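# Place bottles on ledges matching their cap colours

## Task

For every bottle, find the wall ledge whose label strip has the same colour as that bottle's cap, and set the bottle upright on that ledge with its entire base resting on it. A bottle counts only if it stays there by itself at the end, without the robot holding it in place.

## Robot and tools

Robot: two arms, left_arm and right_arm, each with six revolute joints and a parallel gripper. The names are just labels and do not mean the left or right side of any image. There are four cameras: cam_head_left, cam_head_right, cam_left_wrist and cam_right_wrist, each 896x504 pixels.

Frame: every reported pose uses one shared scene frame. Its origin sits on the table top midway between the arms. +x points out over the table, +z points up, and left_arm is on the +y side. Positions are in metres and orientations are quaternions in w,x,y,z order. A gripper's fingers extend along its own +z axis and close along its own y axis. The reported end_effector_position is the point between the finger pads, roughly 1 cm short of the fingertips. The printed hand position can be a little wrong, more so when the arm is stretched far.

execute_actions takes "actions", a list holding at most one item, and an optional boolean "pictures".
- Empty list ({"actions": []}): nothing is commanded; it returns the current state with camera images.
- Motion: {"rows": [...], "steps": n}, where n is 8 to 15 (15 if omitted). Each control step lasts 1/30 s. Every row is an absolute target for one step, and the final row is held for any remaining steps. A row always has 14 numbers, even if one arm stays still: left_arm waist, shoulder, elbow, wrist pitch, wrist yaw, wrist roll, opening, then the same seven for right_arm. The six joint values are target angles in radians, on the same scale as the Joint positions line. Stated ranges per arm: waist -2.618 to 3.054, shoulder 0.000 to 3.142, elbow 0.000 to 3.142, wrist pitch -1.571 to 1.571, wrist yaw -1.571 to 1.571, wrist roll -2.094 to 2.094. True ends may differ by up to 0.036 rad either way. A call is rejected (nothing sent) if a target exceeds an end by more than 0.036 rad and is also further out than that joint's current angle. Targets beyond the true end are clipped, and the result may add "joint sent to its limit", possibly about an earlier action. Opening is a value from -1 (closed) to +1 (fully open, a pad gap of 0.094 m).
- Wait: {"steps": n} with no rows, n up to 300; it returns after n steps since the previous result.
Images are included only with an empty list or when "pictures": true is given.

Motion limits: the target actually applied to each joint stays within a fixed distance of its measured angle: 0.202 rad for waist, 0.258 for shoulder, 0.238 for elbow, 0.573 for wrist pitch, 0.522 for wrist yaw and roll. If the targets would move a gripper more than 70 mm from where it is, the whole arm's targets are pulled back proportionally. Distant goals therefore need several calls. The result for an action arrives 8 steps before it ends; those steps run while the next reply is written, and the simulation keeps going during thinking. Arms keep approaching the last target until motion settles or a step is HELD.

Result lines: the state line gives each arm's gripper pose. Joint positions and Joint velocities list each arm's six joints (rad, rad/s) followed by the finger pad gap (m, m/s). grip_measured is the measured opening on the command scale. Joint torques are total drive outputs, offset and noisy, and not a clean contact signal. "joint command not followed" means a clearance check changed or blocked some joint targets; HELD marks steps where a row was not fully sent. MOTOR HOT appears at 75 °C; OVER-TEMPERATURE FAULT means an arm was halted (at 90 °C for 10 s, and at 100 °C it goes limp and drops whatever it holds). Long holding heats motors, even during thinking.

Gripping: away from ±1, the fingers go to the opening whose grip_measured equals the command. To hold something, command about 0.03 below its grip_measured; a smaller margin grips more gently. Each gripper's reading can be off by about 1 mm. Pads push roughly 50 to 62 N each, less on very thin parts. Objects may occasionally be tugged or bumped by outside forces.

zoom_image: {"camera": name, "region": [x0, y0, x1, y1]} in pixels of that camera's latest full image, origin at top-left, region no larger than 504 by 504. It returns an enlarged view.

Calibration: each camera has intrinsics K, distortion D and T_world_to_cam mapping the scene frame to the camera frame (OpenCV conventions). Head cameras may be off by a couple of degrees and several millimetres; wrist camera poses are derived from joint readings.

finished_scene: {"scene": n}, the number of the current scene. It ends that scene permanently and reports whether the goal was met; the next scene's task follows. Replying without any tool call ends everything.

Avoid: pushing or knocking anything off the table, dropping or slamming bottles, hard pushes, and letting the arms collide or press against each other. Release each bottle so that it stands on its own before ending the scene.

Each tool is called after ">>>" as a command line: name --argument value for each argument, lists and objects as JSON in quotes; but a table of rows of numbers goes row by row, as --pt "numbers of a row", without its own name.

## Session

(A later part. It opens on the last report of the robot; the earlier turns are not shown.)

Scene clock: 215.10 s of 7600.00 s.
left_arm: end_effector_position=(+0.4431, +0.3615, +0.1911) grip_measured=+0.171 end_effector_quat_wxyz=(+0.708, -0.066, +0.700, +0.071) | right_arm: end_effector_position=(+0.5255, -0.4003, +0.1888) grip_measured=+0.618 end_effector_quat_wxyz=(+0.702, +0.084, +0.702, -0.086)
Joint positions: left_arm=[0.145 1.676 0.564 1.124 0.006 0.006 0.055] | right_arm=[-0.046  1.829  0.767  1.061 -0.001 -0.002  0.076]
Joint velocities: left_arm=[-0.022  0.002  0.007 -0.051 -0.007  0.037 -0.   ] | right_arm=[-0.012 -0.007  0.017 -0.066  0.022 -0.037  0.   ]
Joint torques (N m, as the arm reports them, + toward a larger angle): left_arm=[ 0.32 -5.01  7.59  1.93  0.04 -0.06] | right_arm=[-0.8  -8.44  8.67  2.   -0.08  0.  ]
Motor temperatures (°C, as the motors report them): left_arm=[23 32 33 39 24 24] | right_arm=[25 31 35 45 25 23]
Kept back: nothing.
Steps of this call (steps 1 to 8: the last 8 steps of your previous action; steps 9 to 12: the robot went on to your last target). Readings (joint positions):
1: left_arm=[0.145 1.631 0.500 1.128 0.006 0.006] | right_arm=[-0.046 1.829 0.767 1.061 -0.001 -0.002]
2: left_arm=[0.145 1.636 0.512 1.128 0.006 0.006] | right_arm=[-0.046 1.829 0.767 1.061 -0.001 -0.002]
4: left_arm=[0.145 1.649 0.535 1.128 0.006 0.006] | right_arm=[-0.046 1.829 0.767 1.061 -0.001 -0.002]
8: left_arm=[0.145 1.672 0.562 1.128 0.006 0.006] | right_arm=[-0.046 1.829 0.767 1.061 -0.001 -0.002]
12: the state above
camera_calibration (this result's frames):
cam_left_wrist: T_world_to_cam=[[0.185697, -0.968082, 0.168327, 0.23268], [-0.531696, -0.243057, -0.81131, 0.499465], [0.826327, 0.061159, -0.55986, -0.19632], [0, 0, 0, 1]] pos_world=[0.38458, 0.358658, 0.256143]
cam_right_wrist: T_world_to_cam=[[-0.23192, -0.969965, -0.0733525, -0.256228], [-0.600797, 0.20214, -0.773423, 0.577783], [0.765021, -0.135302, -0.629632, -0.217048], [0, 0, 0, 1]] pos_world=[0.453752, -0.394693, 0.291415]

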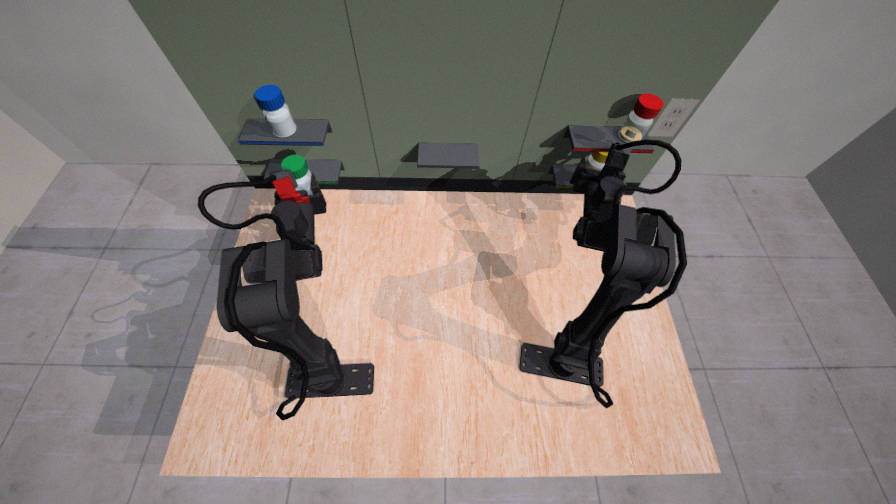

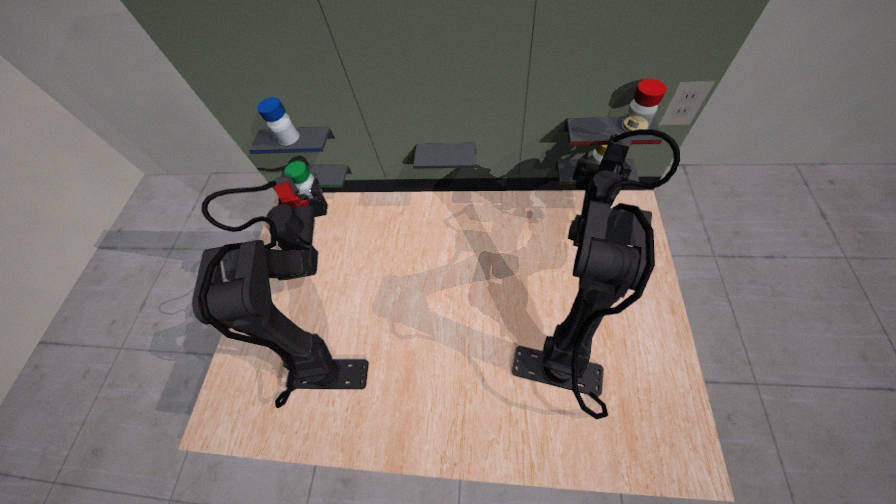

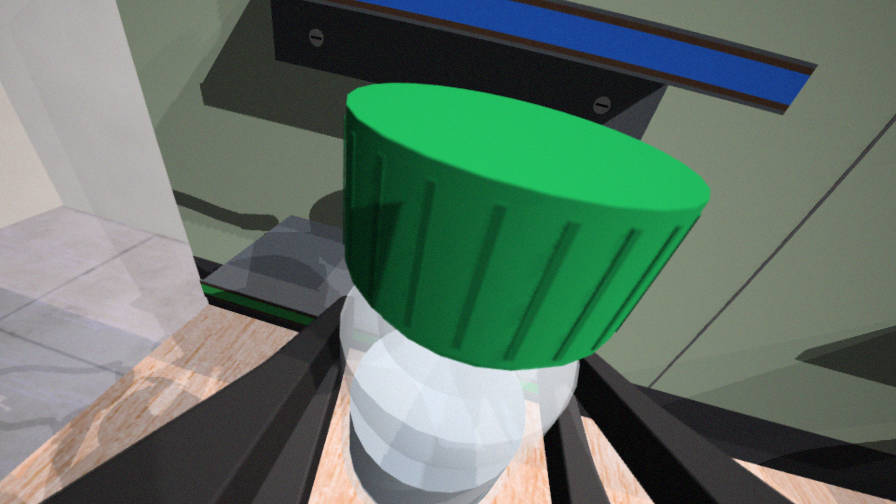

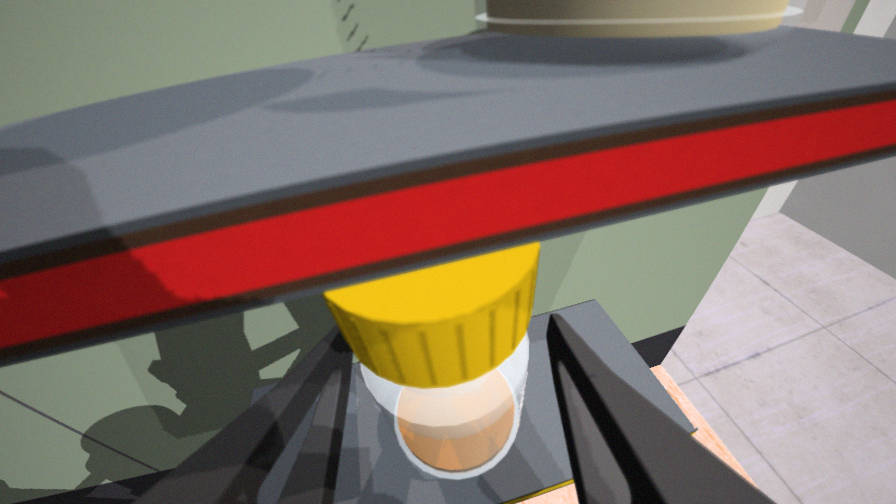

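>>> execute_actions --actions '[{"rows": [[0.15,1.679,0.6058,1.16,0.008,0,0.13,-0.056,1.822,0.783,1.066,-0.007,0,0.62],[0.15,1.683,0.6082,1.16,0.008,0,0.13,-0.056,1.811,0.771,1.0665,-0.007,0,0.62],[0.15,1.688,0.6123,1.16,0.008,0,0.13,-0.056,1.8,0.76,1.067,-0.007,0,0.62],[0.15,1.694,0.6178,1.1595,0.008,0,0.13,-0.056,1.79,0.7475,1.068,-0.007,0,0.62],[0.15,1.7012,0.6249,1.158,0.008,0,0.13,-0.056,1.7812,0.738,1.069,-0.007,0,0.62],[0.15,1.7083,0.6334,1.1557,0.008,0,0.13,-0.056,1.7733,0.7291,1.0702,-0.007,0,0.62],[0.15,1.7164,0.6433,1.1529,0.008,0,0.13,-0.056,1.764,0.7188,1.0716,-0.007,0,0.62],[0.15,1.7255,0.6545,1.1499,0.008,0,0.13,-0.056,1.7537,0.7072,1.0733,-0.007,0,0.62],[0.15,1.7355,0.6668,1.1466,0.008,0,0.13,-0.056,1.7423,0.6945,1.0751,-0.007,0,0.62],[0.15,1.7462,0.6803,1.143,0.008,0,0.13,-0.056,1.73,0.6808,1.077,-0.007,0,0.62],[0.15,1.7575,0.6946,1.139,0.008,0,0.13,-0.056,1.717,0.6662,1.0791,-0.007,0,0.62],[0.15,1.7693,0.7097,1.1348,0.008,0,0.13,-0.056,1.7033,0.6509,1.0812,-0.007,0,0.62],[0.15,1.7814,0.7254,1.1305,0.008,0,0.13,-0.056,1.6891,0.6351,1.0834,-0.007,0,0.62],[0.15,1.7937,0.7417,1.126,0.008,0,0.13,-0.056,1.6746,0.6189,1.0857,-0.007,0,0.62],[0.15,1.806,0.7582,1.1213,0.008,0,0.13,-0.056,1.66,0.6025,1.088,-0.007,0,0.62]], "steps": 15}]'

>>> execute_actions --actions '[{"rows": [[0.15,1.8183,0.7748,1.1167,0.008,0,0.13,-0.056,1.6454,0.5861,1.0903,-0.007,0,0.62],[0.15,1.8304,0.7914,1.1121,0.008,0,0.13,-0.056,1.6309,0.5699,1.0926,-0.007,0,0.62],[0.15,1.842,0.8077,1.1076,0.008,0,0.13,-0.056,1.6167,0.5541,1.0948,-0.007,0,0.62],[0.15,1.8533,0.8236,1.1033,0.008,0,0.13,-0.056,1.603,0.5388,1.0969,-0.007,0,0.62],[0.15,1.864,0.8389,1.0997,0.008,0,0.13,-0.056,1.59,0.5243,1.099,-0.007,0,0.62],[0.15,1.8739,0.8533,1.097,0.008,0,0.13,-0.056,1.5777,0.5105,1.1009,-0.007,0,0.62],[0.15,1.8831,0.8668,1.095,0.008,0,0.13,-0.056,1.5663,0.4978,1.1027,-0.007,0,0.62],[0.15,1.8915,0.8791,1.0935,0.008,0,0.13,-0.056,1.556,0.4862,1.1044,-0.007,0,0.62],[0.15,1.8988,0.89,1.0925,0.008,0,0.13,-0.056,1.5467,0.4759,1.1058,-0.007,0,0.62],[0.15,1.9052,0.8996,1.092,0.008,0,0.13,-0.056,1.5388,0.467,1.1071,-0.007,0,0.62],[0.15,1.9105,0.9076,1.092,0.008,0,0.13,-0.056,1.5321,0.4595,1.1081,-0.007,0,0.62],[0.15,1.9146,0.9139,1.092,0.008,0,0.13,-0.056,1.5269,0.4537,1.1089,-0.007,0,0.62],[0.15,1.9176,0.9185,1.092,0.008,0,0.13,-0.056,1.5231,0.4494,1.1095,-0.007,0,0.62],[0.15,1.9194,0.9213,1.092,0.008,0,0.13,-0.056,1.5208,0.4468,1.1099,-0.007,0,0.62],[0.15,1.92,0.9222,1.092,0.008,0,0.13,-0.056,1.52,0.446,1.11,-0.007,0,0.62]], "steps": 15}]'

>>> execute_actions --actions '[{"steps": 13}]' --pictures true

Scene clock: 218.97 s of 7600.00 s.
left_arm: end_effector_position=(+0.4488, +0.3627, +0.1875) grip_measured=+0.171 end_effector_quat_wxyz=(+0.705, -0.066, +0.703, +0.071) | right_arm: end_effector_position=(+0.5216, -0.3993, +0.1925) grip_measured=+0.618 end_effector_quat_wxyz=(+0.704, +0.084, +0.700, -0.086)
Joint positions: left_arm=[0.145 1.702 0.585 1.121 0.006 0.006 0.055] | right_arm=[-0.046  1.809  0.753  1.061 -0.001 -0.002  0.076]
Joint velocities: left_arm=[ 0.012  0.252  0.247 -0.037 -0.022 -0.051  0.   ] | right_arm=[ 0.002 -0.286 -0.247  0.081  0.007  0.007  0.   ]
Joint torques (N m, as the arm reports them, + toward a larger angle): left_arm=[ 0.32 -5.29  7.73  1.95  0.04 -0.06] | right_arm=[ -0.82 -10.56   4.56   2.06  -0.07  -0.01]
Motor temperatures (°C, as the motors report them): left_arm=[23 31 33 39 24 24] | right_arm=[25 31 34 45 25 23]
Steps of this call (steps 1 to 30: the robot went on to your last target; steps 31 to 90: nothing new was sent; then 0.63 s passed at rest; steps 91 to 97: the first 7 steps of this action). Readings (joint positions):
91: left_arm=[0.145 1.676 0.564 1.122 0.006 0.006] | right_arm=[-0.046 1.829 0.767 1.061 -0.001 -0.002]
92: left_arm=[0.145 1.676 0.564 1.122 0.006 0.006] | right_arm=[-0.046 1.829 0.767 1.061 -0.001 -0.002]
94: left_arm=[0.145 1.680 0.566 1.122 0.006 0.006] | right_arm=[-0.046 1.828 0.767 1.061 -0.001 -0.002]
97: the state above

Scene clock: 219.47 s of 7600.00 s.
left_arm: end_effector_position=(+0.5004, +0.3732, +0.1862) grip_measured=+0.171 end_effector_quat_wxyz=(+0.705, -0.066, +0.703, +0.071) | right_arm: end_effector_position=(+0.4683, -0.3862, +0.1992) grip_measured=+0.618 end_effector_quat_wxyz=(+0.707, +0.083, +0.697, -0.086)
Joint positions: left_arm=[0.145 1.87  0.802 1.072 0.006 0.006 0.055] | right_arm=[-0.046  1.611  0.538  1.087 -0.001 -0.002  0.076]
Joint velocities: left_arm=[-0.007  0.315  0.398 -0.11  -0.007  0.022 -0.   ] | right_arm=[-0.007 -0.374 -0.388  0.095 -0.066 -0.007  0.   ]
Joint torques (N m, as the arm reports them, + toward a larger angle): left_arm=[ 0.32 -7.03  7.73  1.96  0.04 -0.06] | right_arm=[-0.84 -8.15  4.85  2.04 -0.08 -0.01]
Motor temperatures (°C, as the motors report them): left_arm=[23 31 33 39 24 24] | right_arm=[25 31 34 45 25 23]
Steps of this call (steps 1 to 8: the last 8 steps of your previous action; steps 9 to 15: the first 7 steps of this action). Readings (joint positions):
9: left_arm=[0.145 1.799 0.706 1.095 0.006 0.006] | right_arm=[-0.046 1.695 0.632 1.075 -0.001 -0.002]
10: left_arm=[0.145 1.812 0.722 1.091 0.006 0.006] | right_arm=[-0.046 1.680 0.615 1.077 -0.001 -0.002]
12: left_arm=[0.145 1.836 0.756 1.083 0.006 0.006] | right_arm=[-0.046 1.651 0.583 1.081 -0.001 -0.002]
15: the state above

Scene clock: 219.90 s of 7600.00 s.
left_arm: end_effector_position=(+0.5178, +0.3767, +0.1874) grip_measured=+0.171 end_effector_quat_wxyz=(+0.707, -0.066, +0.700, +0.071) | right_arm: end_effector_position=(+0.4501, -0.3817, +0.1997) grip_measured=+0.618 end_effector_quat_wxyz=(+0.709, +0.083, +0.695, -0.087)
Joint positions: left_arm=[0.145 1.924 0.879 1.055 0.006 0.006 0.055] | right_arm=[-0.046  1.545  0.464  1.101 -0.001 -0.002  0.076]
Joint velocities: left_arm=[-0.027  0.002 -0.007  0.037  0.022  0.037  0.001] | right_arm=[ 0.007 -0.002 -0.002  0.007  0.007  0.007 -0.001]
Joint torques (N m, as the arm reports them, + toward a larger angle): left_arm=[ 0.31 -7.64  8.04  1.94  0.04 -0.06] | right_arm=[-0.81 -7.67  4.53  2.06 -0.07 -0.01]
Motor temperatures (°C, as the motors report them): left_arm=[23 31 33 39 24 24] | right_arm=[25 31 34 45 25 23]
Kept back: nothing.
Steps of this call (steps 1 to 8: the last 8 steps of your previous action; steps 9 to 13: the robot went on to your last target). Readings (joint positions):
1: left_arm=[0.145 1.880 0.816 1.068 0.006 0.006] | right_arm=[-0.046 1.599 0.524 1.089 -0.001 -0.002]
2: left_arm=[0.145 1.889 0.829 1.066 0.006 0.006] | right_arm=[-0.046 1.588 0.512 1.091 -0.001 -0.002]
4: left_arm=[0.145 1.905 0.851 1.061 0.006 0.006] | right_arm=[-0.046 1.569 0.492 1.095 -0.001 -0.002]
8: left_arm=[0.145 1.922 0.876 1.057 0.006 0.006] | right_arm=[-0.046 1.547 0.468 1.100 -0.001 -0.002]
13: the state above
camera_calibration (this result's frames):
cam_left_wrist: T_world_to_cam=[[0.185885, -0.968044, 0.168339, 0.23402], [-0.532605, -0.243242, -0.810657, 0.540203], [0.825699, 0.0610313, -0.5608, -0.260497], [0, 0, 0, 1]] pos_world=[0.459306, 0.37384, 0.252438]
cam_right_wrist: T_world_to_cam=[[-0.2304, -0.97034, -0.0731857, -0.255744], [-0.584616, 0.198151, -0.78674, 0.530949], [0.777907, -0.13848, -0.61293, -0.16029], [0, 0, 0, 1]] pos_world=[0.376169, -0.375564, 0.300756]

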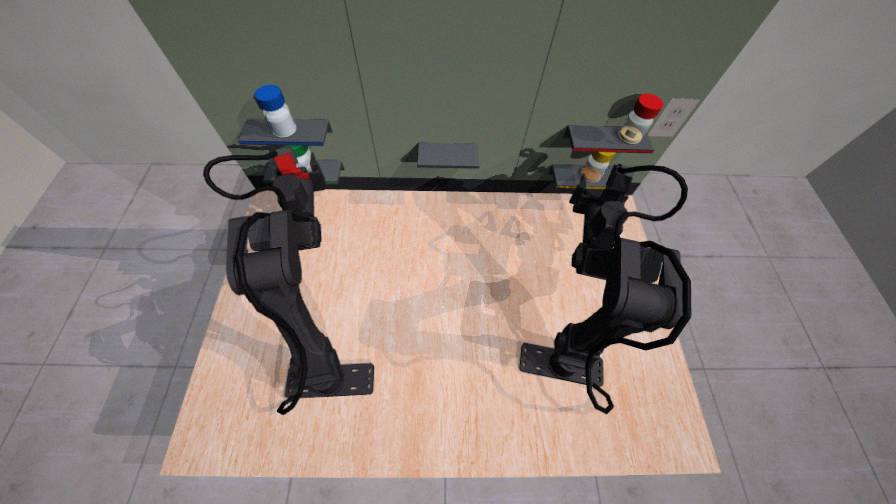

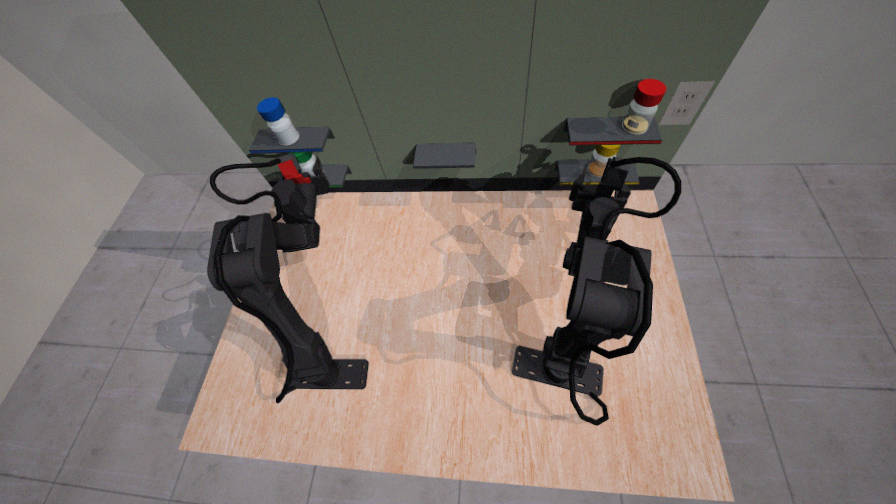

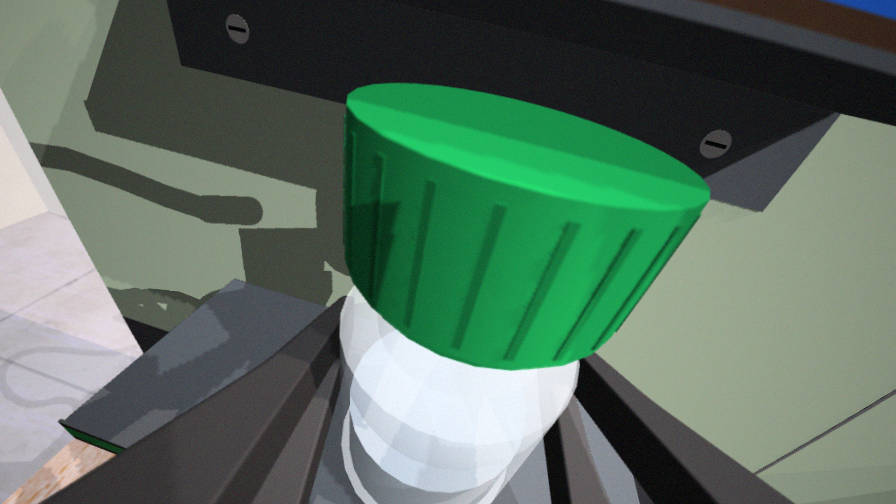

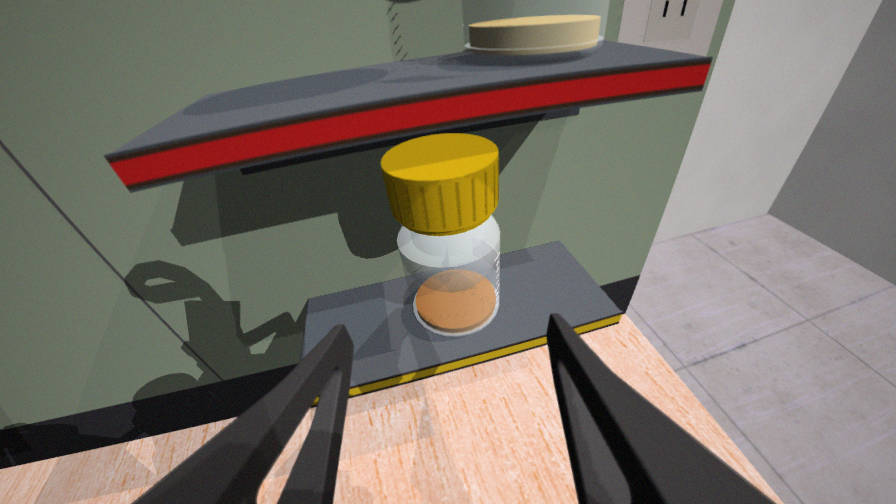

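>>> zoom_image --camera "cam_head_left" --region '[220, 80, 380, 200]'

Region (220, 80, 380, 200) of cam_head_left's 896x504 image, scaled by 3.150, with more detail than that image has; it fills the top 378 rows of this view, and the rest is white.

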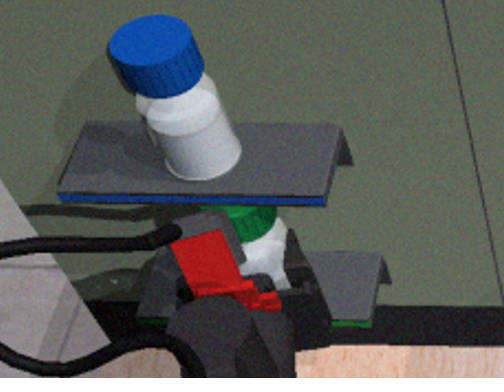

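>>> execute_actions --actions '[{"rows": [[0.15,1.921,0.9235,1.094,0.008,0,0.13,-0.056,1.52,0.446,1.11,-0.007,0,0.62],[0.15,1.9225,0.9255,1.096,0.008,0,0.13,-0.056,1.52,0.446,1.11,-0.007,0,0.62],[0.15,1.9245,0.928,1.098,0.008,0,0.13,-0.056,1.52,0.446,1.11,-0.007,0,0.62],[0.15,1.927,0.931,1.1,0.008,0,0.13,-0.056,1.52,0.446,1.11,-0.007,0,0.62],[0.15,1.9295,0.934,1.102,0.008,0,0.13,-0.056,1.52,0.446,1.11,-0.007,0,0.62],[0.15,1.932,0.937,1.104,0.008,0,0.13,-0.056,1.52,0.446,1.11,-0.007,0,0.62],[0.15,1.9345,0.94,1.106,0.008,0,0.13,-0.056,1.52,0.446,1.11,-0.007,0,0.62],[0.15,1.937,0.943,1.108,0.008,0,0.13,-0.056,1.52,0.446,1.11,-0.007,0,0.62],[0.15,1.9395,0.9455,1.108,0.008,0,0.13,-0.056,1.52,0.446,1.11,-0.007,0,0.62],[0.15,1.942,0.9478,1.108,0.008,0,0.13,-0.056,1.52,0.446,1.11,-0.007,0,0.62],[0.15,1.944,0.9495,1.108,0.008,0,0.13,-0.056,1.52,0.446,1.11,-0.007,0,0.62],[0.15,1.946,0.9505,1.108,0.008,0,0.13,-0.056,1.52,0.446,1.11,-0.007,0,0.62],[0.15,1.9477,0.951,1.108,0.008,0,0.13,-0.056,1.52,0.446,1.11,-0.007,0,0.62],[0.15,1.9492,0.951,1.108,0.008,0,0.13,-0.056,1.52,0.446,1.11,-0.007,0,0.62],[0.15,1.9507,0.951,1.108,0.008,0,0.13,-0.056,1.52,0.446,1.11,-0.007,0,0.62]], "steps": 15}]'

>>> execute_actions --actions '[{"rows": [[0.15,1.952,0.951,1.108,0.008,0,0.13,-0.056,1.52,0.446,1.11,-0.007,0,0.62],[0.15,1.9533,0.951,1.108,0.008,0,0.13,-0.056,1.52,0.446,1.11,-0.007,0,0.62],[0.15,1.9546,0.951,1.108,0.008,0,0.13,-0.056,1.52,0.446,1.11,-0.007,0,0.62],[0.15,1.9559,0.951,1.108,0.008,0,0.13,-0.056,1.52,0.446,1.11,-0.007,0,0.62],[0.15,1.9572,0.951,1.108,0.008,0,0.13,-0.056,1.52,0.446,1.11,-0.007,0,0.62],[0.15,1.9585,0.951,1.108,0.008,0,0.13,-0.056,1.52,0.446,1.11,-0.007,0,0.62],[0.15,1.9598,0.951,1.108,0.008,0,0.13,-0.056,1.52,0.446,1.11,-0.007,0,0.62],[0.15,1.961,0.951,1.108,0.008,0,0.13,-0.056,1.52,0.446,1.11,-0.007,0,0.62],[0.15,1.962,0.951,1.108,0.008,0,0.13,-0.056,1.52,0.446,1.11,-0.007,0,0.62]], "steps": 9}]'

>>> execute_actions --actions '[{"steps": 12}]'

Scene clock: 222.47 s of 7600.00 s.
left_arm: end_effector_position=(+0.5200, +0.3772, +0.1879) grip_measured=+0.171 end_effector_quat_wxyz=(+0.708, -0.066, +0.699, +0.071) | right_arm: end_effector_position=(+0.4501, -0.3817, +0.2000) grip_measured=+0.618 end_effector_quat_wxyz=(+0.709, +0.083, +0.694, -0.087)
Joint positions: left_arm=[0.145 1.931 0.889 1.054 0.006 0.006 0.055] | right_arm=[-0.046  1.545  0.464  1.102 -0.001 -0.002  0.076]
Joint velocities: left_arm=[ 0.017  0.095  0.154 -0.037 -0.051  0.022  0.   ] | right_arm=[ 0.002  0.007 -0.007 -0.022 -0.022  0.051  0.001]
Joint torques (N m, as the arm reports them, + toward a larger angle): left_arm=[ 0.32 -7.54  7.87  2.06  0.04 -0.06] | right_arm=[-0.87 -7.66  4.56  2.05 -0.07 -0.01]
Motor temperatures (°C, as the motors report them): left_arm=[23 32 34 39 24 24] | right_arm=[25 31 34 45 25 23]
Steps of this call (steps 1 to 30: the robot went on to your last target; steps 31 to 70: nothing new was sent; steps 71 to 77: the first 7 steps of this action). Readings (joint positions):
71: left_arm=[0.145 1.924 0.879 1.055 0.006 0.006] | right_arm=[-0.046 1.545 0.464 1.102 -0.001 -0.002]
72: left_arm=[0.145 1.924 0.879 1.055 0.006 0.006] | right_arm=[-0.046 1.545 0.464 1.102 -0.001 -0.002]
74: left_arm=[0.145 1.924 0.879 1.055 0.006 0.006] | right_arm=[-0.046 1.545 0.464 1.102 -0.001 -0.002]
77: the state above

Scene clock: 222.77 s of 7600.00 s.
left_arm: end_effector_position=(+0.5248, +0.3781, +0.1843) grip_measured=+0.171 end_effector_quat_wxyz=(+0.707, -0.066, +0.701, +0.071) | right_arm: end_effector_position=(+0.4501, -0.3817, +0.2000) grip_measured=+0.618 end_effector_quat_wxyz=(+0.709, +0.083, +0.694, -0.087)
Joint positions: left_arm=[0.145 1.953 0.908 1.054 0.006 0.006 0.055] | right_arm=[-0.046  1.545  0.464  1.102 -0.001 -0.002  0.076]
Joint velocities: left_arm=[ 0.002  0.032  0.017  0.007 -0.022 -0.051  0.   ] | right_arm=[ 0.007  0.007 -0.002 -0.007 -0.007 -0.007 -0.   ]
Joint torques (N m, as the arm reports them, + toward a larger angle): left_arm=[ 0.32 -7.83  7.91  2.08  0.04 -0.06] | right_arm=[-0.85 -7.7   4.53  2.04 -0.08 -0.01]
Motor temperatures (°C, as the motors report them): left_arm=[23 32 34 39 24 24] | right_arm=[25 31 34 45 25 23]
Steps of this call (steps 1 to 8: the last 8 steps of your previous action; step 9: the first step of this action). Readings (joint positions):
9: the state above

Scene clock: 223.17 s of 7600.00 s.
left_arm: end_effector_position=(+0.5255, +0.3783, +0.1782) grip_measured=+0.171 end_effector_quat_wxyz=(+0.703, -0.067, +0.705, +0.071) | right_arm: end_effector_position=(+0.4501, -0.3817, +0.2000) grip_measured=+0.618 end_effector_quat_wxyz=(+0.709, +0.083, +0.694, -0.087)
Joint positions: left_arm=[0.145 1.964 0.908 1.055 0.006 0.006 0.055] | right_arm=[-0.046  1.545  0.464  1.102 -0.001 -0.002  0.076]
Joint velocities: left_arm=[ 0.007  0.007  0.002 -0.022 -0.037 -0.037 -0.   ] | right_arm=[ 0.002 -0.007 -0.022  0.022 -0.022  0.007  0.001]
Joint torques (N m, as the arm reports them, + toward a larger angle): left_arm=[ 0.32 -7.82  7.94  2.05  0.04 -0.06] | right_arm=[-0.86 -7.61  4.55  2.04 -0.08 -0.02]
Motor temperatures (°C, as the motors report them): left_arm=[23 32 34 39 24 24] | right_arm=[25 31 34 45 25 23]
Kept back: nothing.
Steps of this call (steps 1 to 8: the last 8 steps of your previous action; steps 9 to 12: the robot went on to your last target). Readings (joint positions):
1: left_arm=[0.145 1.954 0.908 1.054 0.006 0.006] | right_arm=[-0.046 1.545 0.464 1.102 -0.001 -0.002]
2: left_arm=[0.145 1.956 0.908 1.054 0.006 0.006] | right_arm=[-0.046 1.545 0.464 1.102 -0.001 -0.002]
4: left_arm=[0.145 1.959 0.908 1.054 0.006 0.006] | right_arm=[-0.046 1.545 0.464 1.102 -0.001 -0.002]
8: left_arm=[0.145 1.964 0.908 1.054 0.006 0.006] | right_arm=[-0.046 1.545 0.464 1.102 -0.001 -0.002]
12: the state above

>>> execute_actions --actions '[{"rows": [[0.15,1.962,0.951,1.104,0.008,0,0.13,-0.056,1.52,0.446,1.11,-0.007,0,0.62],[0.15,1.962,0.951,1.1,0.008,0,0.13,-0.056,1.52,0.446,1.11,-0.007,0,0.62],[0.15,1.962,0.951,1.096,0.008,0,0.13,-0.056,1.52,0.446,1.11,-0.007,0,0.62],[0.15,1.962,0.951,1.093,0.008,0,0.13,-0.056,1.52,0.446,1.11,-0.007,0,0.62],[0.15,1.962,0.951,1.0905,0.008,0,0.13,-0.056,1.52,0.446,1.11,-0.007,0,0.62],[0.15,1.962,0.951,1.088,0.008,0,0.13,-0.056,1.52,0.446,1.11,-0.007,0,0.62],[0.15,1.962,0.951,1.0855,0.008,0,0.13,-0.056,1.52,0.446,1.11,-0.007,0,0.62],[0.15,1.962,0.951,1.083,0.008,0,0.13,-0.056,1.52,0.446,1.11,-0.007,0,0.62],[0.15,1.962,0.951,1.0805,0.008,0,0.13,-0.056,1.52,0.446,1.11,-0.007,0,0.62],[0.15,1.962,0.951,1.078,0.008,0,0.13,-0.056,1.52,0.446,1.11,-0.007,0,0.62],[0.15,1.962,0.951,1.0755,0.008,0,0.13,-0.056,1.52,0.446,1.11,-0.007,0,0.62],[0.15,1.962,0.951,1.073,0.008,0,0.13,-0.056,1.52,0.446,1.11,-0.007,0,0.62],[0.15,1.962,0.951,1.0705,0.008,0,0.13,-0.056,1.52,0.446,1.11,-0.007,0,0.62],[0.15,1.962,0.951,1.068,0.008,0,0.13,-0.056,1.52,0.446,1.11,-0.007,0,0.62],[0.15,1.962,0.951,1.066,0.008,0,0.13,-0.056,1.52,0.446,1.11,-0.007,0,0.62]], "steps": 15}]'

>>> execute_actions --actions '[{"steps": 12}]'

Scene clock: 224.27 s of 7600.00 s.
left_arm: end_effector_position=(+0.5255, +0.3783, +0.1782) grip_measured=+0.171 end_effector_quat_wxyz=(+0.703, -0.067, +0.705, +0.071) | right_arm: end_effector_position=(+0.4501, -0.3817, +0.2000) grip_measured=+0.618 end_effector_quat_wxyz=(+0.709, +0.083, +0.694, -0.087)
Joint positions: left_arm=[0.145 1.964 0.908 1.055 0.006 0.006 0.055] | right_arm=[-0.046  1.545  0.464  1.102 -0.001 -0.002  0.076]
Joint velocities: left_arm=[-0.017 -0.002  0.007 -0.022 -0.037 -0.037 -0.001] | right_arm=[ 0.007  0.012 -0.012 -0.022  0.007 -0.022  0.   ]
Joint torques (N m, as the arm reports them, + toward a larger angle): left_arm=[ 0.32 -7.81  7.92  1.87  0.04 -0.06] | right_arm=[-0.83 -7.7   4.54  2.04 -0.08 -0.02]
Motor temperatures (°C, as the motors report them): left_arm=[23 32 34 39 24 24] | right_arm=[25 31 33 45 25 23]
Steps of this call (steps 1 to 26: the robot went on to your last target; steps 27 to 33: the first 7 steps of this action). Readings (joint positions):
27: left_arm=[0.145 1.964 0.908 1.055 0.006 0.006] | right_arm=[-0.046 1.545 0.464 1.102 -0.001 -0.002]
28: left_arm=[0.145 1.964 0.908 1.055 0.006 0.006] | right_arm=[-0.046 1.545 0.464 1.102 -0.001 -0.002]
30: left_arm=[0.145 1.964 0.908 1.055 0.006 0.006] | right_arm=[-0.046 1.545 0.464 1.102 -0.001 -0.002]
33: the state above

Scene clock: 224.67 s of 7600.00 s.
left_arm: end_effector_position=(+0.5255, +0.3783, +0.1780) grip_measured=+0.171 end_effector_quat_wxyz=(+0.703, -0.067, +0.705, +0.071) | right_arm: end_effector_position=(+0.4501, -0.3817, +0.2000) grip_measured=+0.618 end_effector_quat_wxyz=(+0.709, +0.083, +0.694, -0.087)
Joint positions: left_arm=[0.145 1.964 0.908 1.054 0.006 0.006 0.055] | right_arm=[-0.046  1.545  0.464  1.102 -0.001 -0.002  0.076]
Joint velocities: left_arm=[ 0.007  0.012  0.002 -0.007 -0.022 -0.051 -0.   ] | right_arm=[ 0.002 -0.007 -0.012 -0.081  0.022  0.066  0.001]
Joint torques (N m, as the arm reports them, + toward a larger angle): left_arm=[ 0.31 -7.81  7.91  1.7   0.04 -0.06] | right_arm=[-0.84 -7.61  4.53  2.04 -0.07 -0.02]
Motor temperatures (°C, as the motors report them): left_arm=[23 32 34 39 24 24] | right_arm=[25 31 33 45 25 23]
Kept back: nothing.
Steps of this call (steps 1 to 8: the last 8 steps of your previous action; steps 9 to 12: the robot went on to your last target). Readings (joint positions):
1: left_arm=[0.145 1.964 0.908 1.055 0.006 0.006] | right_arm=[-0.046 1.545 0.464 1.102 -0.001 -0.002]
2: left_arm=[0.145 1.964 0.908 1.055 0.006 0.006] | right_arm=[-0.046 1.545 0.464 1.102 -0.001 -0.002]
4: left_arm=[0.145 1.964 0.908 1.054 0.006 0.006] | right_arm=[-0.046 1.545 0.464 1.102 -0.001 -0.002]
8: left_arm=[0.145 1.964 0.908 1.054 0.006 0.006] | right_arm=[-0.046 1.545 0.464 1.102 -0.001 -0.002]
12: the state above

>>> execute_actions --actions '[{"rows": [[0.15,1.962,0.944,1.064,0.008,0,0.15,-0.056,1.52,0.446,1.11,-0.007,0,0.62],[0.15,1.962,0.937,1.063,0.008,0,0.17,-0.056,1.52,0.446,1.11,-0.007,0,0.62],[0.15,1.962,0.931,1.062,0.008,0,0.19,-0.056,1.52,0.446,1.11,-0.007,0,0.62],[0.15,1.962,0.93,1.062,0.008,0,0.215,-0.056,1.52,0.446,1.11,-0.007,0,0.62],[0.15,1.962,0.93,1.062,0.008,0,0.24,-0.056,1.52,0.446,1.11,-0.007,0,0.62],[0.15,1.962,0.93,1.062,0.008,0,0.27,-0.056,1.52,0.446,1.11,-0.007,0,0.62],[0.15,1.962,0.93,1.062,0.008,0,0.305,-0.056,1.52,0.446,1.11,-0.007,0,0.62],[0.15,1.962,0.93,1.062,0.008,0,0.345,-0.056,1.52,0.446,1.11,-0.007,0,0.62],[0.15,1.962,0.93,1.062,0.008,0,0.39,-0.056,1.52,0.446,1.11,-0.007,0,0.62],[0.15,1.962,0.93,1.062,0.008,0,0.435,-0.056,1.52,0.446,1.11,-0.007,0,0.62],[0.15,1.962,0.93,1.062,0.008,0,0.48,-0.056,1.52,0.446,1.11,-0.007,0,0.62],[0.15,1.955,0.922,1.064,0.008,0,0.525,-0.056,1.52,0.446,1.11,-0.007,0,0.62],[0.15,1.948,0.914,1.067,0.008,0,0.57,-0.056,1.52,0.446,1.11,-0.007,0,0.62],[0.15,1.941,0.906,1.07,0.008,0,0.61,-0.056,1.52,0.446,1.11,-0.007,0,0.62],[0.15,1.935,0.899,1.072,0.008,0,0.65,-0.056,1.52,0.446,1.11,-0.007,0,0.62]], "steps": 15}]'

>>> execute_actions --actions '[{"rows": [[0.15,1.9339,0.8976,1.0748,0.008,0,0.65,-0.056,1.52,0.446,1.11,-0.007,0,0.62],[0.15,1.9305,0.8933,1.0769,0.008,0,0.65,-0.056,1.52,0.446,1.11,-0.007,0,0.62],[0.15,1.9249,0.8863,1.0795,0.008,0,0.65,-0.056,1.52,0.446,1.11,-0.007,0,0.62],[0.15,1.9172,0.8766,1.0827,0.008,0,0.65,-0.056,1.52,0.446,1.11,-0.007,0,0.62],[0.15,1.9076,0.8645,1.0863,0.008,0,0.65,-0.056,1.52,0.446,1.11,-0.007,0,0.62],[0.15,1.8962,0.8501,1.0903,0.008,0,0.65,-0.056,1.52,0.446,1.11,-0.007,0,0.62],[0.15,1.8832,0.8337,1.0945,0.008,0,0.65,-0.056,1.52,0.446,1.11,-0.007,0,0.62],[0.15,1.8688,0.8155,1.0991,0.008,0,0.65,-0.056,1.52,0.446,1.11,-0.007,0,0.62],[0.15,1.8532,0.7959,1.1037,0.008,0,0.65,-0.056,1.52,0.446,1.11,-0.007,0,0.62],[0.15,1.8368,0.7752,1.1085,0.008,0,0.65,-0.056,1.52,0.446,1.11,-0.007,0,0.62],[0.15,1.8198,0.7538,1.1133,0.008,0,0.65,-0.056,1.52,0.446,1.11,-0.007,0,0.62],[0.15,1.8025,0.732,1.1179,0.008,0,0.65,-0.056,1.52,0.446,1.11,-0.007,0,0.62],[0.15,1.7852,0.7102,1.1225,0.008,0,0.65,-0.056,1.52,0.446,1.11,-0.007,0,0.62],[0.15,1.7682,0.6888,1.1268,0.008,0,0.65,-0.056,1.52,0.446,1.11,-0.007,0,0.62],[0.15,1.7518,0.6681,1.1307,0.008,0,0.65,-0.056,1.52,0.446,1.11,-0.007,0,0.62]], "steps": 15}]'

>>> execute_actions --actions '[{"rows": [[0.15,1.7363,0.6485,1.1343,0.008,0,0.65,-0.056,1.52,0.446,1.11,-0.007,0,0.62],[0.15,1.7218,0.6303,1.1375,0.008,0,0.65,-0.056,1.52,0.446,1.11,-0.007,0,0.62],[0.15,1.7088,0.6139,1.1401,0.008,0,0.65,-0.056,1.52,0.446,1.11,-0.007,0,0.62],[0.15,1.6974,0.5995,1.1422,0.008,0,0.65,-0.056,1.52,0.446,1.11,-0.007,0,0.62],[0.15,1.6878,0.5874,1.1438,0.008,0,0.65,-0.056,1.52,0.446,1.11,-0.007,0,0.62],[0.15,1.6801,0.5777,1.1447,0.008,0,0.65,-0.056,1.52,0.446,1.11,-0.007,0,0.62],[0.15,1.6745,0.5707,1.145,0.008,0,0.65,-0.056,1.52,0.446,1.11,-0.007,0,0.62],[0.15,1.6711,0.5664,1.145,0.008,0,0.65,-0.056,1.52,0.446,1.11,-0.007,0,0.62],[0.15,1.67,0.565,1.145,0.008,0,0.65,-0.056,1.52,0.446,1.11,-0.007,0,0.62]], "steps": 9}]'

>>> execute_actions --actions '[{"steps": 12}]' --pictures true

Scene clock: 227.07 s of 7600.00 s.
left_arm: end_effector_position=(+0.5255, +0.3783, +0.1779) grip_measured=+0.288 end_effector_quat_wxyz=(+0.702, -0.067, +0.705, +0.071) | right_arm: end_effector_position=(+0.4501, -0.3817, +0.2000) grip_measured=+0.618 end_effector_quat_wxyz=(+0.709, +0.083, +0.694, -0.087)
Joint positions: left_arm=[0.145 1.964 0.908 1.053 0.006 0.006 0.061] | right_arm=[-0.046  1.545  0.464  1.102 -0.001 -0.002  0.076]
Joint velocities: left_arm=[ 0.007 -0.007 -0.012  0.007  0.007 -0.051  0.032] | right_arm=[ 0.007  0.017 -0.042  0.037 -0.007 -0.037 -0.001]
Joint torques (N m, as the arm reports them, + toward a larger angle): left_arm=[ 0.34 -7.78  6.51  1.67  0.04 -0.05] | right_arm=[-0.8  -7.68  4.47  2.04 -0.07 -0.01]
Motor temperatures (°C, as the motors report them): left_arm=[23 32 34 39 24 24] | right_arm=[25 31 33 45 25 23]
Steps of this call (steps 1 to 15: the robot went on to your last target; steps 16 to 65: nothing new was sent; steps 66 to 72: the first 7 steps of this action). Readings (joint positions):
66: left_arm=[0.145 1.964 0.908 1.054 0.006 0.006] | right_arm=[-0.046 1.545 0.464 1.102 -0.001 -0.002]
67: left_arm=[0.145 1.964 0.908 1.053 0.006 0.006] | right_arm=[-0.046 1.545 0.464 1.102 -0.001 -0.002]
69: left_arm=[0.145 1.964 0.908 1.053 0.006 0.006] | right_arm=[-0.046 1.545 0.464 1.102 -0.001 -0.002]
72: the state above

Scene clock: 227.57 s of 7600.00 s.
left_arm: end_effector_position=(+0.5176, +0.3767, +0.1776) grip_measured=+0.648 end_effector_quat_wxyz=(+0.701, -0.067, +0.707, +0.071) | right_arm: end_effector_position=(+0.4501, -0.3817, +0.2000) grip_measured=+0.618 end_effector_quat_wxyz=(+0.709, +0.083, +0.694, -0.087)
Joint positions: left_arm=[0.145 1.939 0.873 1.058 0.006 0.006 0.077] | right_arm=[-0.046  1.545  0.464  1.102 -0.001 -0.002  0.076]
Joint velocities: left_arm=[ 0.007 -0.335 -0.432  0.037  0.007 -0.007  0.   ] | right_arm=[ 0.017 -0.007 -0.027 -0.081 -0.051 -0.007 -0.   ]
Joint torques (N m, as the arm reports them, + toward a larger angle): left_arm=[ 0.32 -9.95  4.01  1.83  0.04 -0.06] | right_arm=[-0.84 -7.64  4.52  2.04 -0.08  0.  ]
Motor temperatures (°C, as the motors report them): left_arm=[23 32 34 39 24 24] | right_arm=[25 31 33 45 25 23]
Steps of this call (steps 1 to 8: the last 8 steps of your previous action; steps 9 to 15: the first 7 steps of this action). Readings (joint positions):
9: left_arm=[0.145 1.964 0.908 1.053 0.006 0.006] | right_arm=[-0.046 1.545 0.464 1.102 -0.001 -0.002]
10: left_arm=[0.145 1.964 0.908 1.053 0.006 0.006] | right_arm=[-0.046 1.545 0.464 1.102 -0.001 -0.002]
12: left_arm=[0.145 1.963 0.906 1.054 0.006 0.006] | right_arm=[-0.046 1.545 0.464 1.102 -0.001 -0.002]
15: the state above

Scene clock: 227.87 s of 7600.00 s.
left_arm: end_effector_position=(+0.4759, +0.3682, +0.1849) grip_measured=+0.648 end_effector_quat_wxyz=(+0.703, -0.067, +0.705, +0.071) | right_arm: end_effector_position=(+0.4501, -0.3817, +0.2000) grip_measured=+0.618 end_effector_quat_wxyz=(+0.709, +0.083, +0.694, -0.087)
Joint positions: left_arm=[0.145 1.793 0.696 1.094 0.006 0.006 0.077] | right_arm=[-0.046  1.545  0.464  1.102 -0.001 -0.002  0.076]
Joint velocities: left_arm=[-0.012 -0.466 -0.584  0.095  0.037 -0.037  0.001] | right_arm=[ 0.007  0.007 -0.012  0.022 -0.037 -0.037  0.   ]
Joint torques (N m, as the arm reports them, + toward a larger angle): left_arm=[ 0.32 -8.14  4.03  1.8   0.05 -0.06] | right_arm=[-0.82 -7.64  4.55  2.03 -0.06  0.  ]
Motor temperatures (°C, as the motors report them): left_arm=[23 32 34 39 24 24] | right_arm=[25 31 33 45 25 23]
Steps of this call (steps 1 to 8: the last 8 steps of your previous action; step 9: the first step of this action). Readings (joint positions):
9: the state above

Scene clock: 228.27 s of 7600.00 s.
left_arm: end_effector_position=(+0.4477, +0.3625, +0.1858) grip_measured=+0.648 end_effector_quat_wxyz=(+0.703, -0.067, +0.704, +0.071) | right_arm: end_effector_position=(+0.4501, -0.3817, +0.2000) grip_measured=+0.618 end_effector_quat_wxyz=(+0.709, +0.083, +0.694, -0.087)
Joint positions: left_arm=[0.145 1.7   0.58  1.119 0.006 0.006 0.077] | right_arm=[-0.046  1.545  0.464  1.102 -0.001 -0.002  0.076]
Joint velocities: left_arm=[-0.007  0.002  0.007 -0.051  0.007 -0.022 -0.001] | right_arm=[-0.012  0.002 -0.007  0.066 -0.095 -0.007 -0.   ]
Joint torques (N m, as the arm reports them, + toward a larger angle): left_arm=[ 0.32 -7.46  3.74  1.84  0.04 -0.06] | right_arm=[-0.8  -7.64  4.5   2.05 -0.07 -0.01]
Motor temperatures (°C, as the motors report them): left_arm=[23 32 34 39 24 24] | right_arm=[25 31 33 45 25 23]
Kept back: nothing.
Steps of this call (steps 1 to 8: the last 8 steps of your previous action; steps 9 to 12: the robot went on to your last target). Readings (joint positions):
1: left_arm=[0.145 1.776 0.677 1.098 0.006 0.006] | right_arm=[-0.046 1.545 0.464 1.102 -0.001 -0.002]
2: left_arm=[0.145 1.761 0.658 1.102 0.006 0.006] | right_arm=[-0.046 1.545 0.464 1.102 -0.001 -0.002]
4: left_arm=[0.145 1.734 0.625 1.109 0.006 0.006] | right_arm=[-0.046 1.545 0.464 1.102 -0.001 -0.002]
8: left_arm=[0.145 1.703 0.585 1.117 0.006 0.006] | right_arm=[-0.046 1.545 0.464 1.102 -0.001 -0.002]
12: the state above
camera_calibration (this result's frames):
cam_left_wrist: T_world_to_cam=[[0.187837, -0.967647, 0.168452, 0.232487], [-0.541961, -0.245142, -0.803856, 0.501786], [0.819143, 0.0596995, -0.570473, -0.197438], [0, 0, 0, 1]] pos_world=[0.390008, 0.359761, 0.251568]
cam_right_wrist: T_world_to_cam=[[-0.230319, -0.97036, -0.0731758, -0.255769], [-0.583741, 0.197935, -0.787444, 0.530834], [0.778588, -0.138647, -0.612028, -0.160662], [0, 0, 0, 1]] pos_world=[0.376051, -0.375535, 0.300956]

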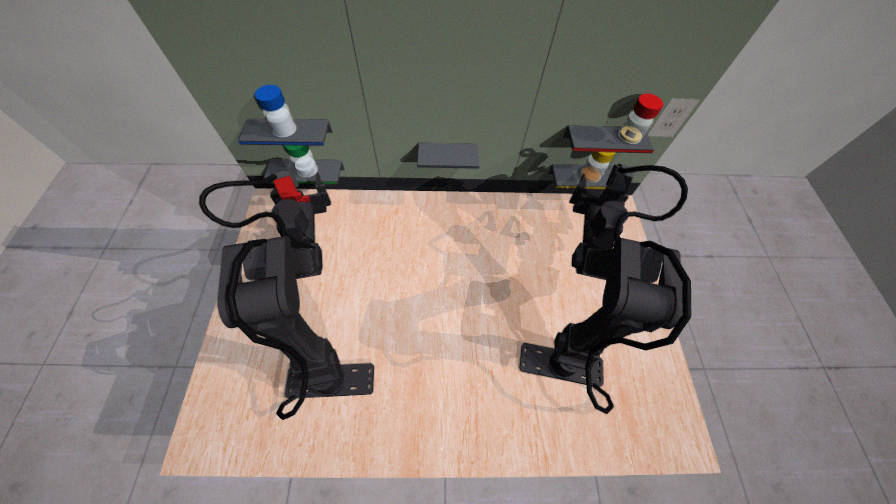

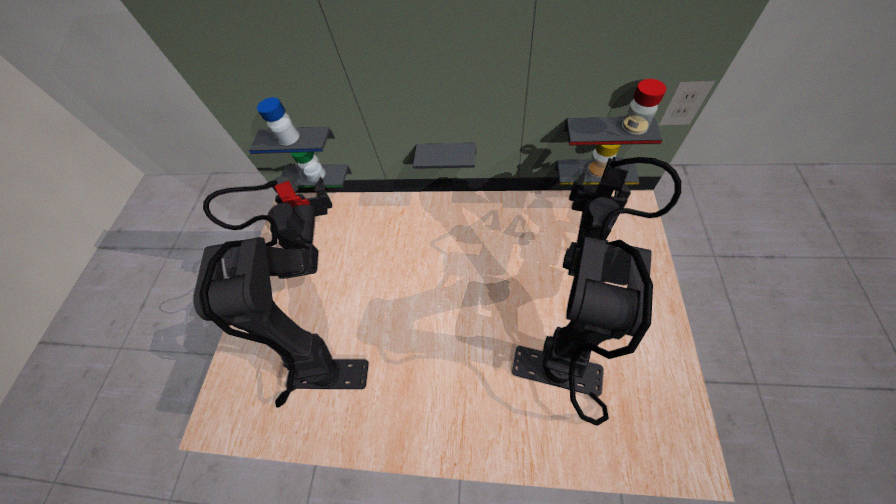

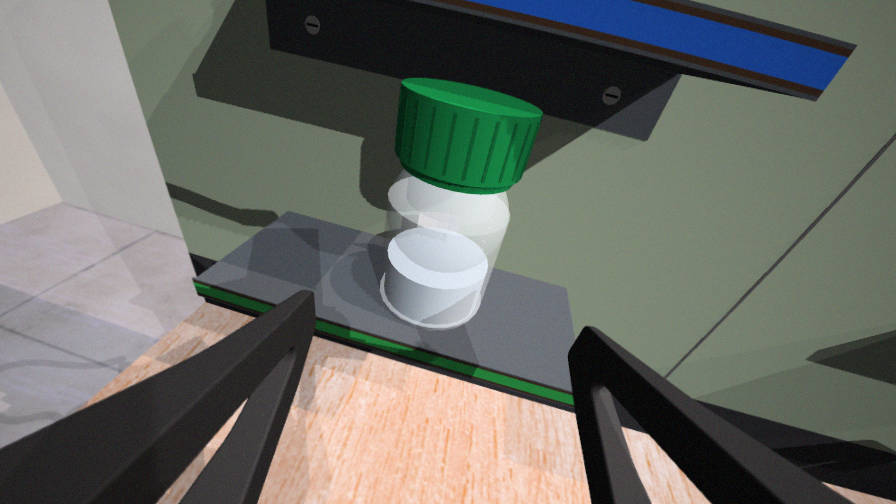

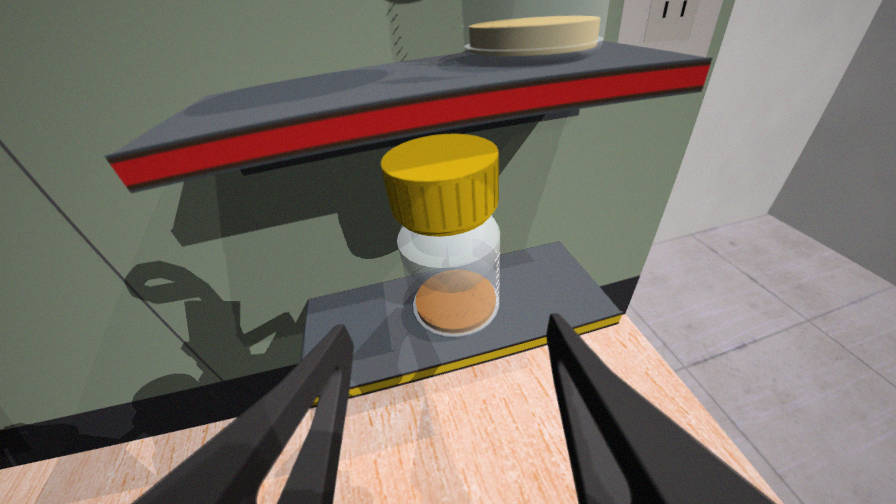

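All four bottles look placed, but red sits close to the end of its ledge, so I'll check that one more closely.

>>> zoom_image --camera "cam_head_right" --region '[550, 70, 700, 190]'

Region (550, 70, 700, 190) of cam_head_right's 896x504 image, scaled by 3.360, with more detail than that image has; it fills the top 403 rows of this view, and the rest is white.

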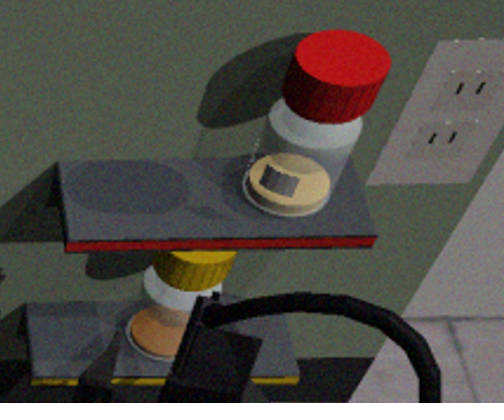

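>>> finished_scene --scene 2

The scene is finished: the task was done.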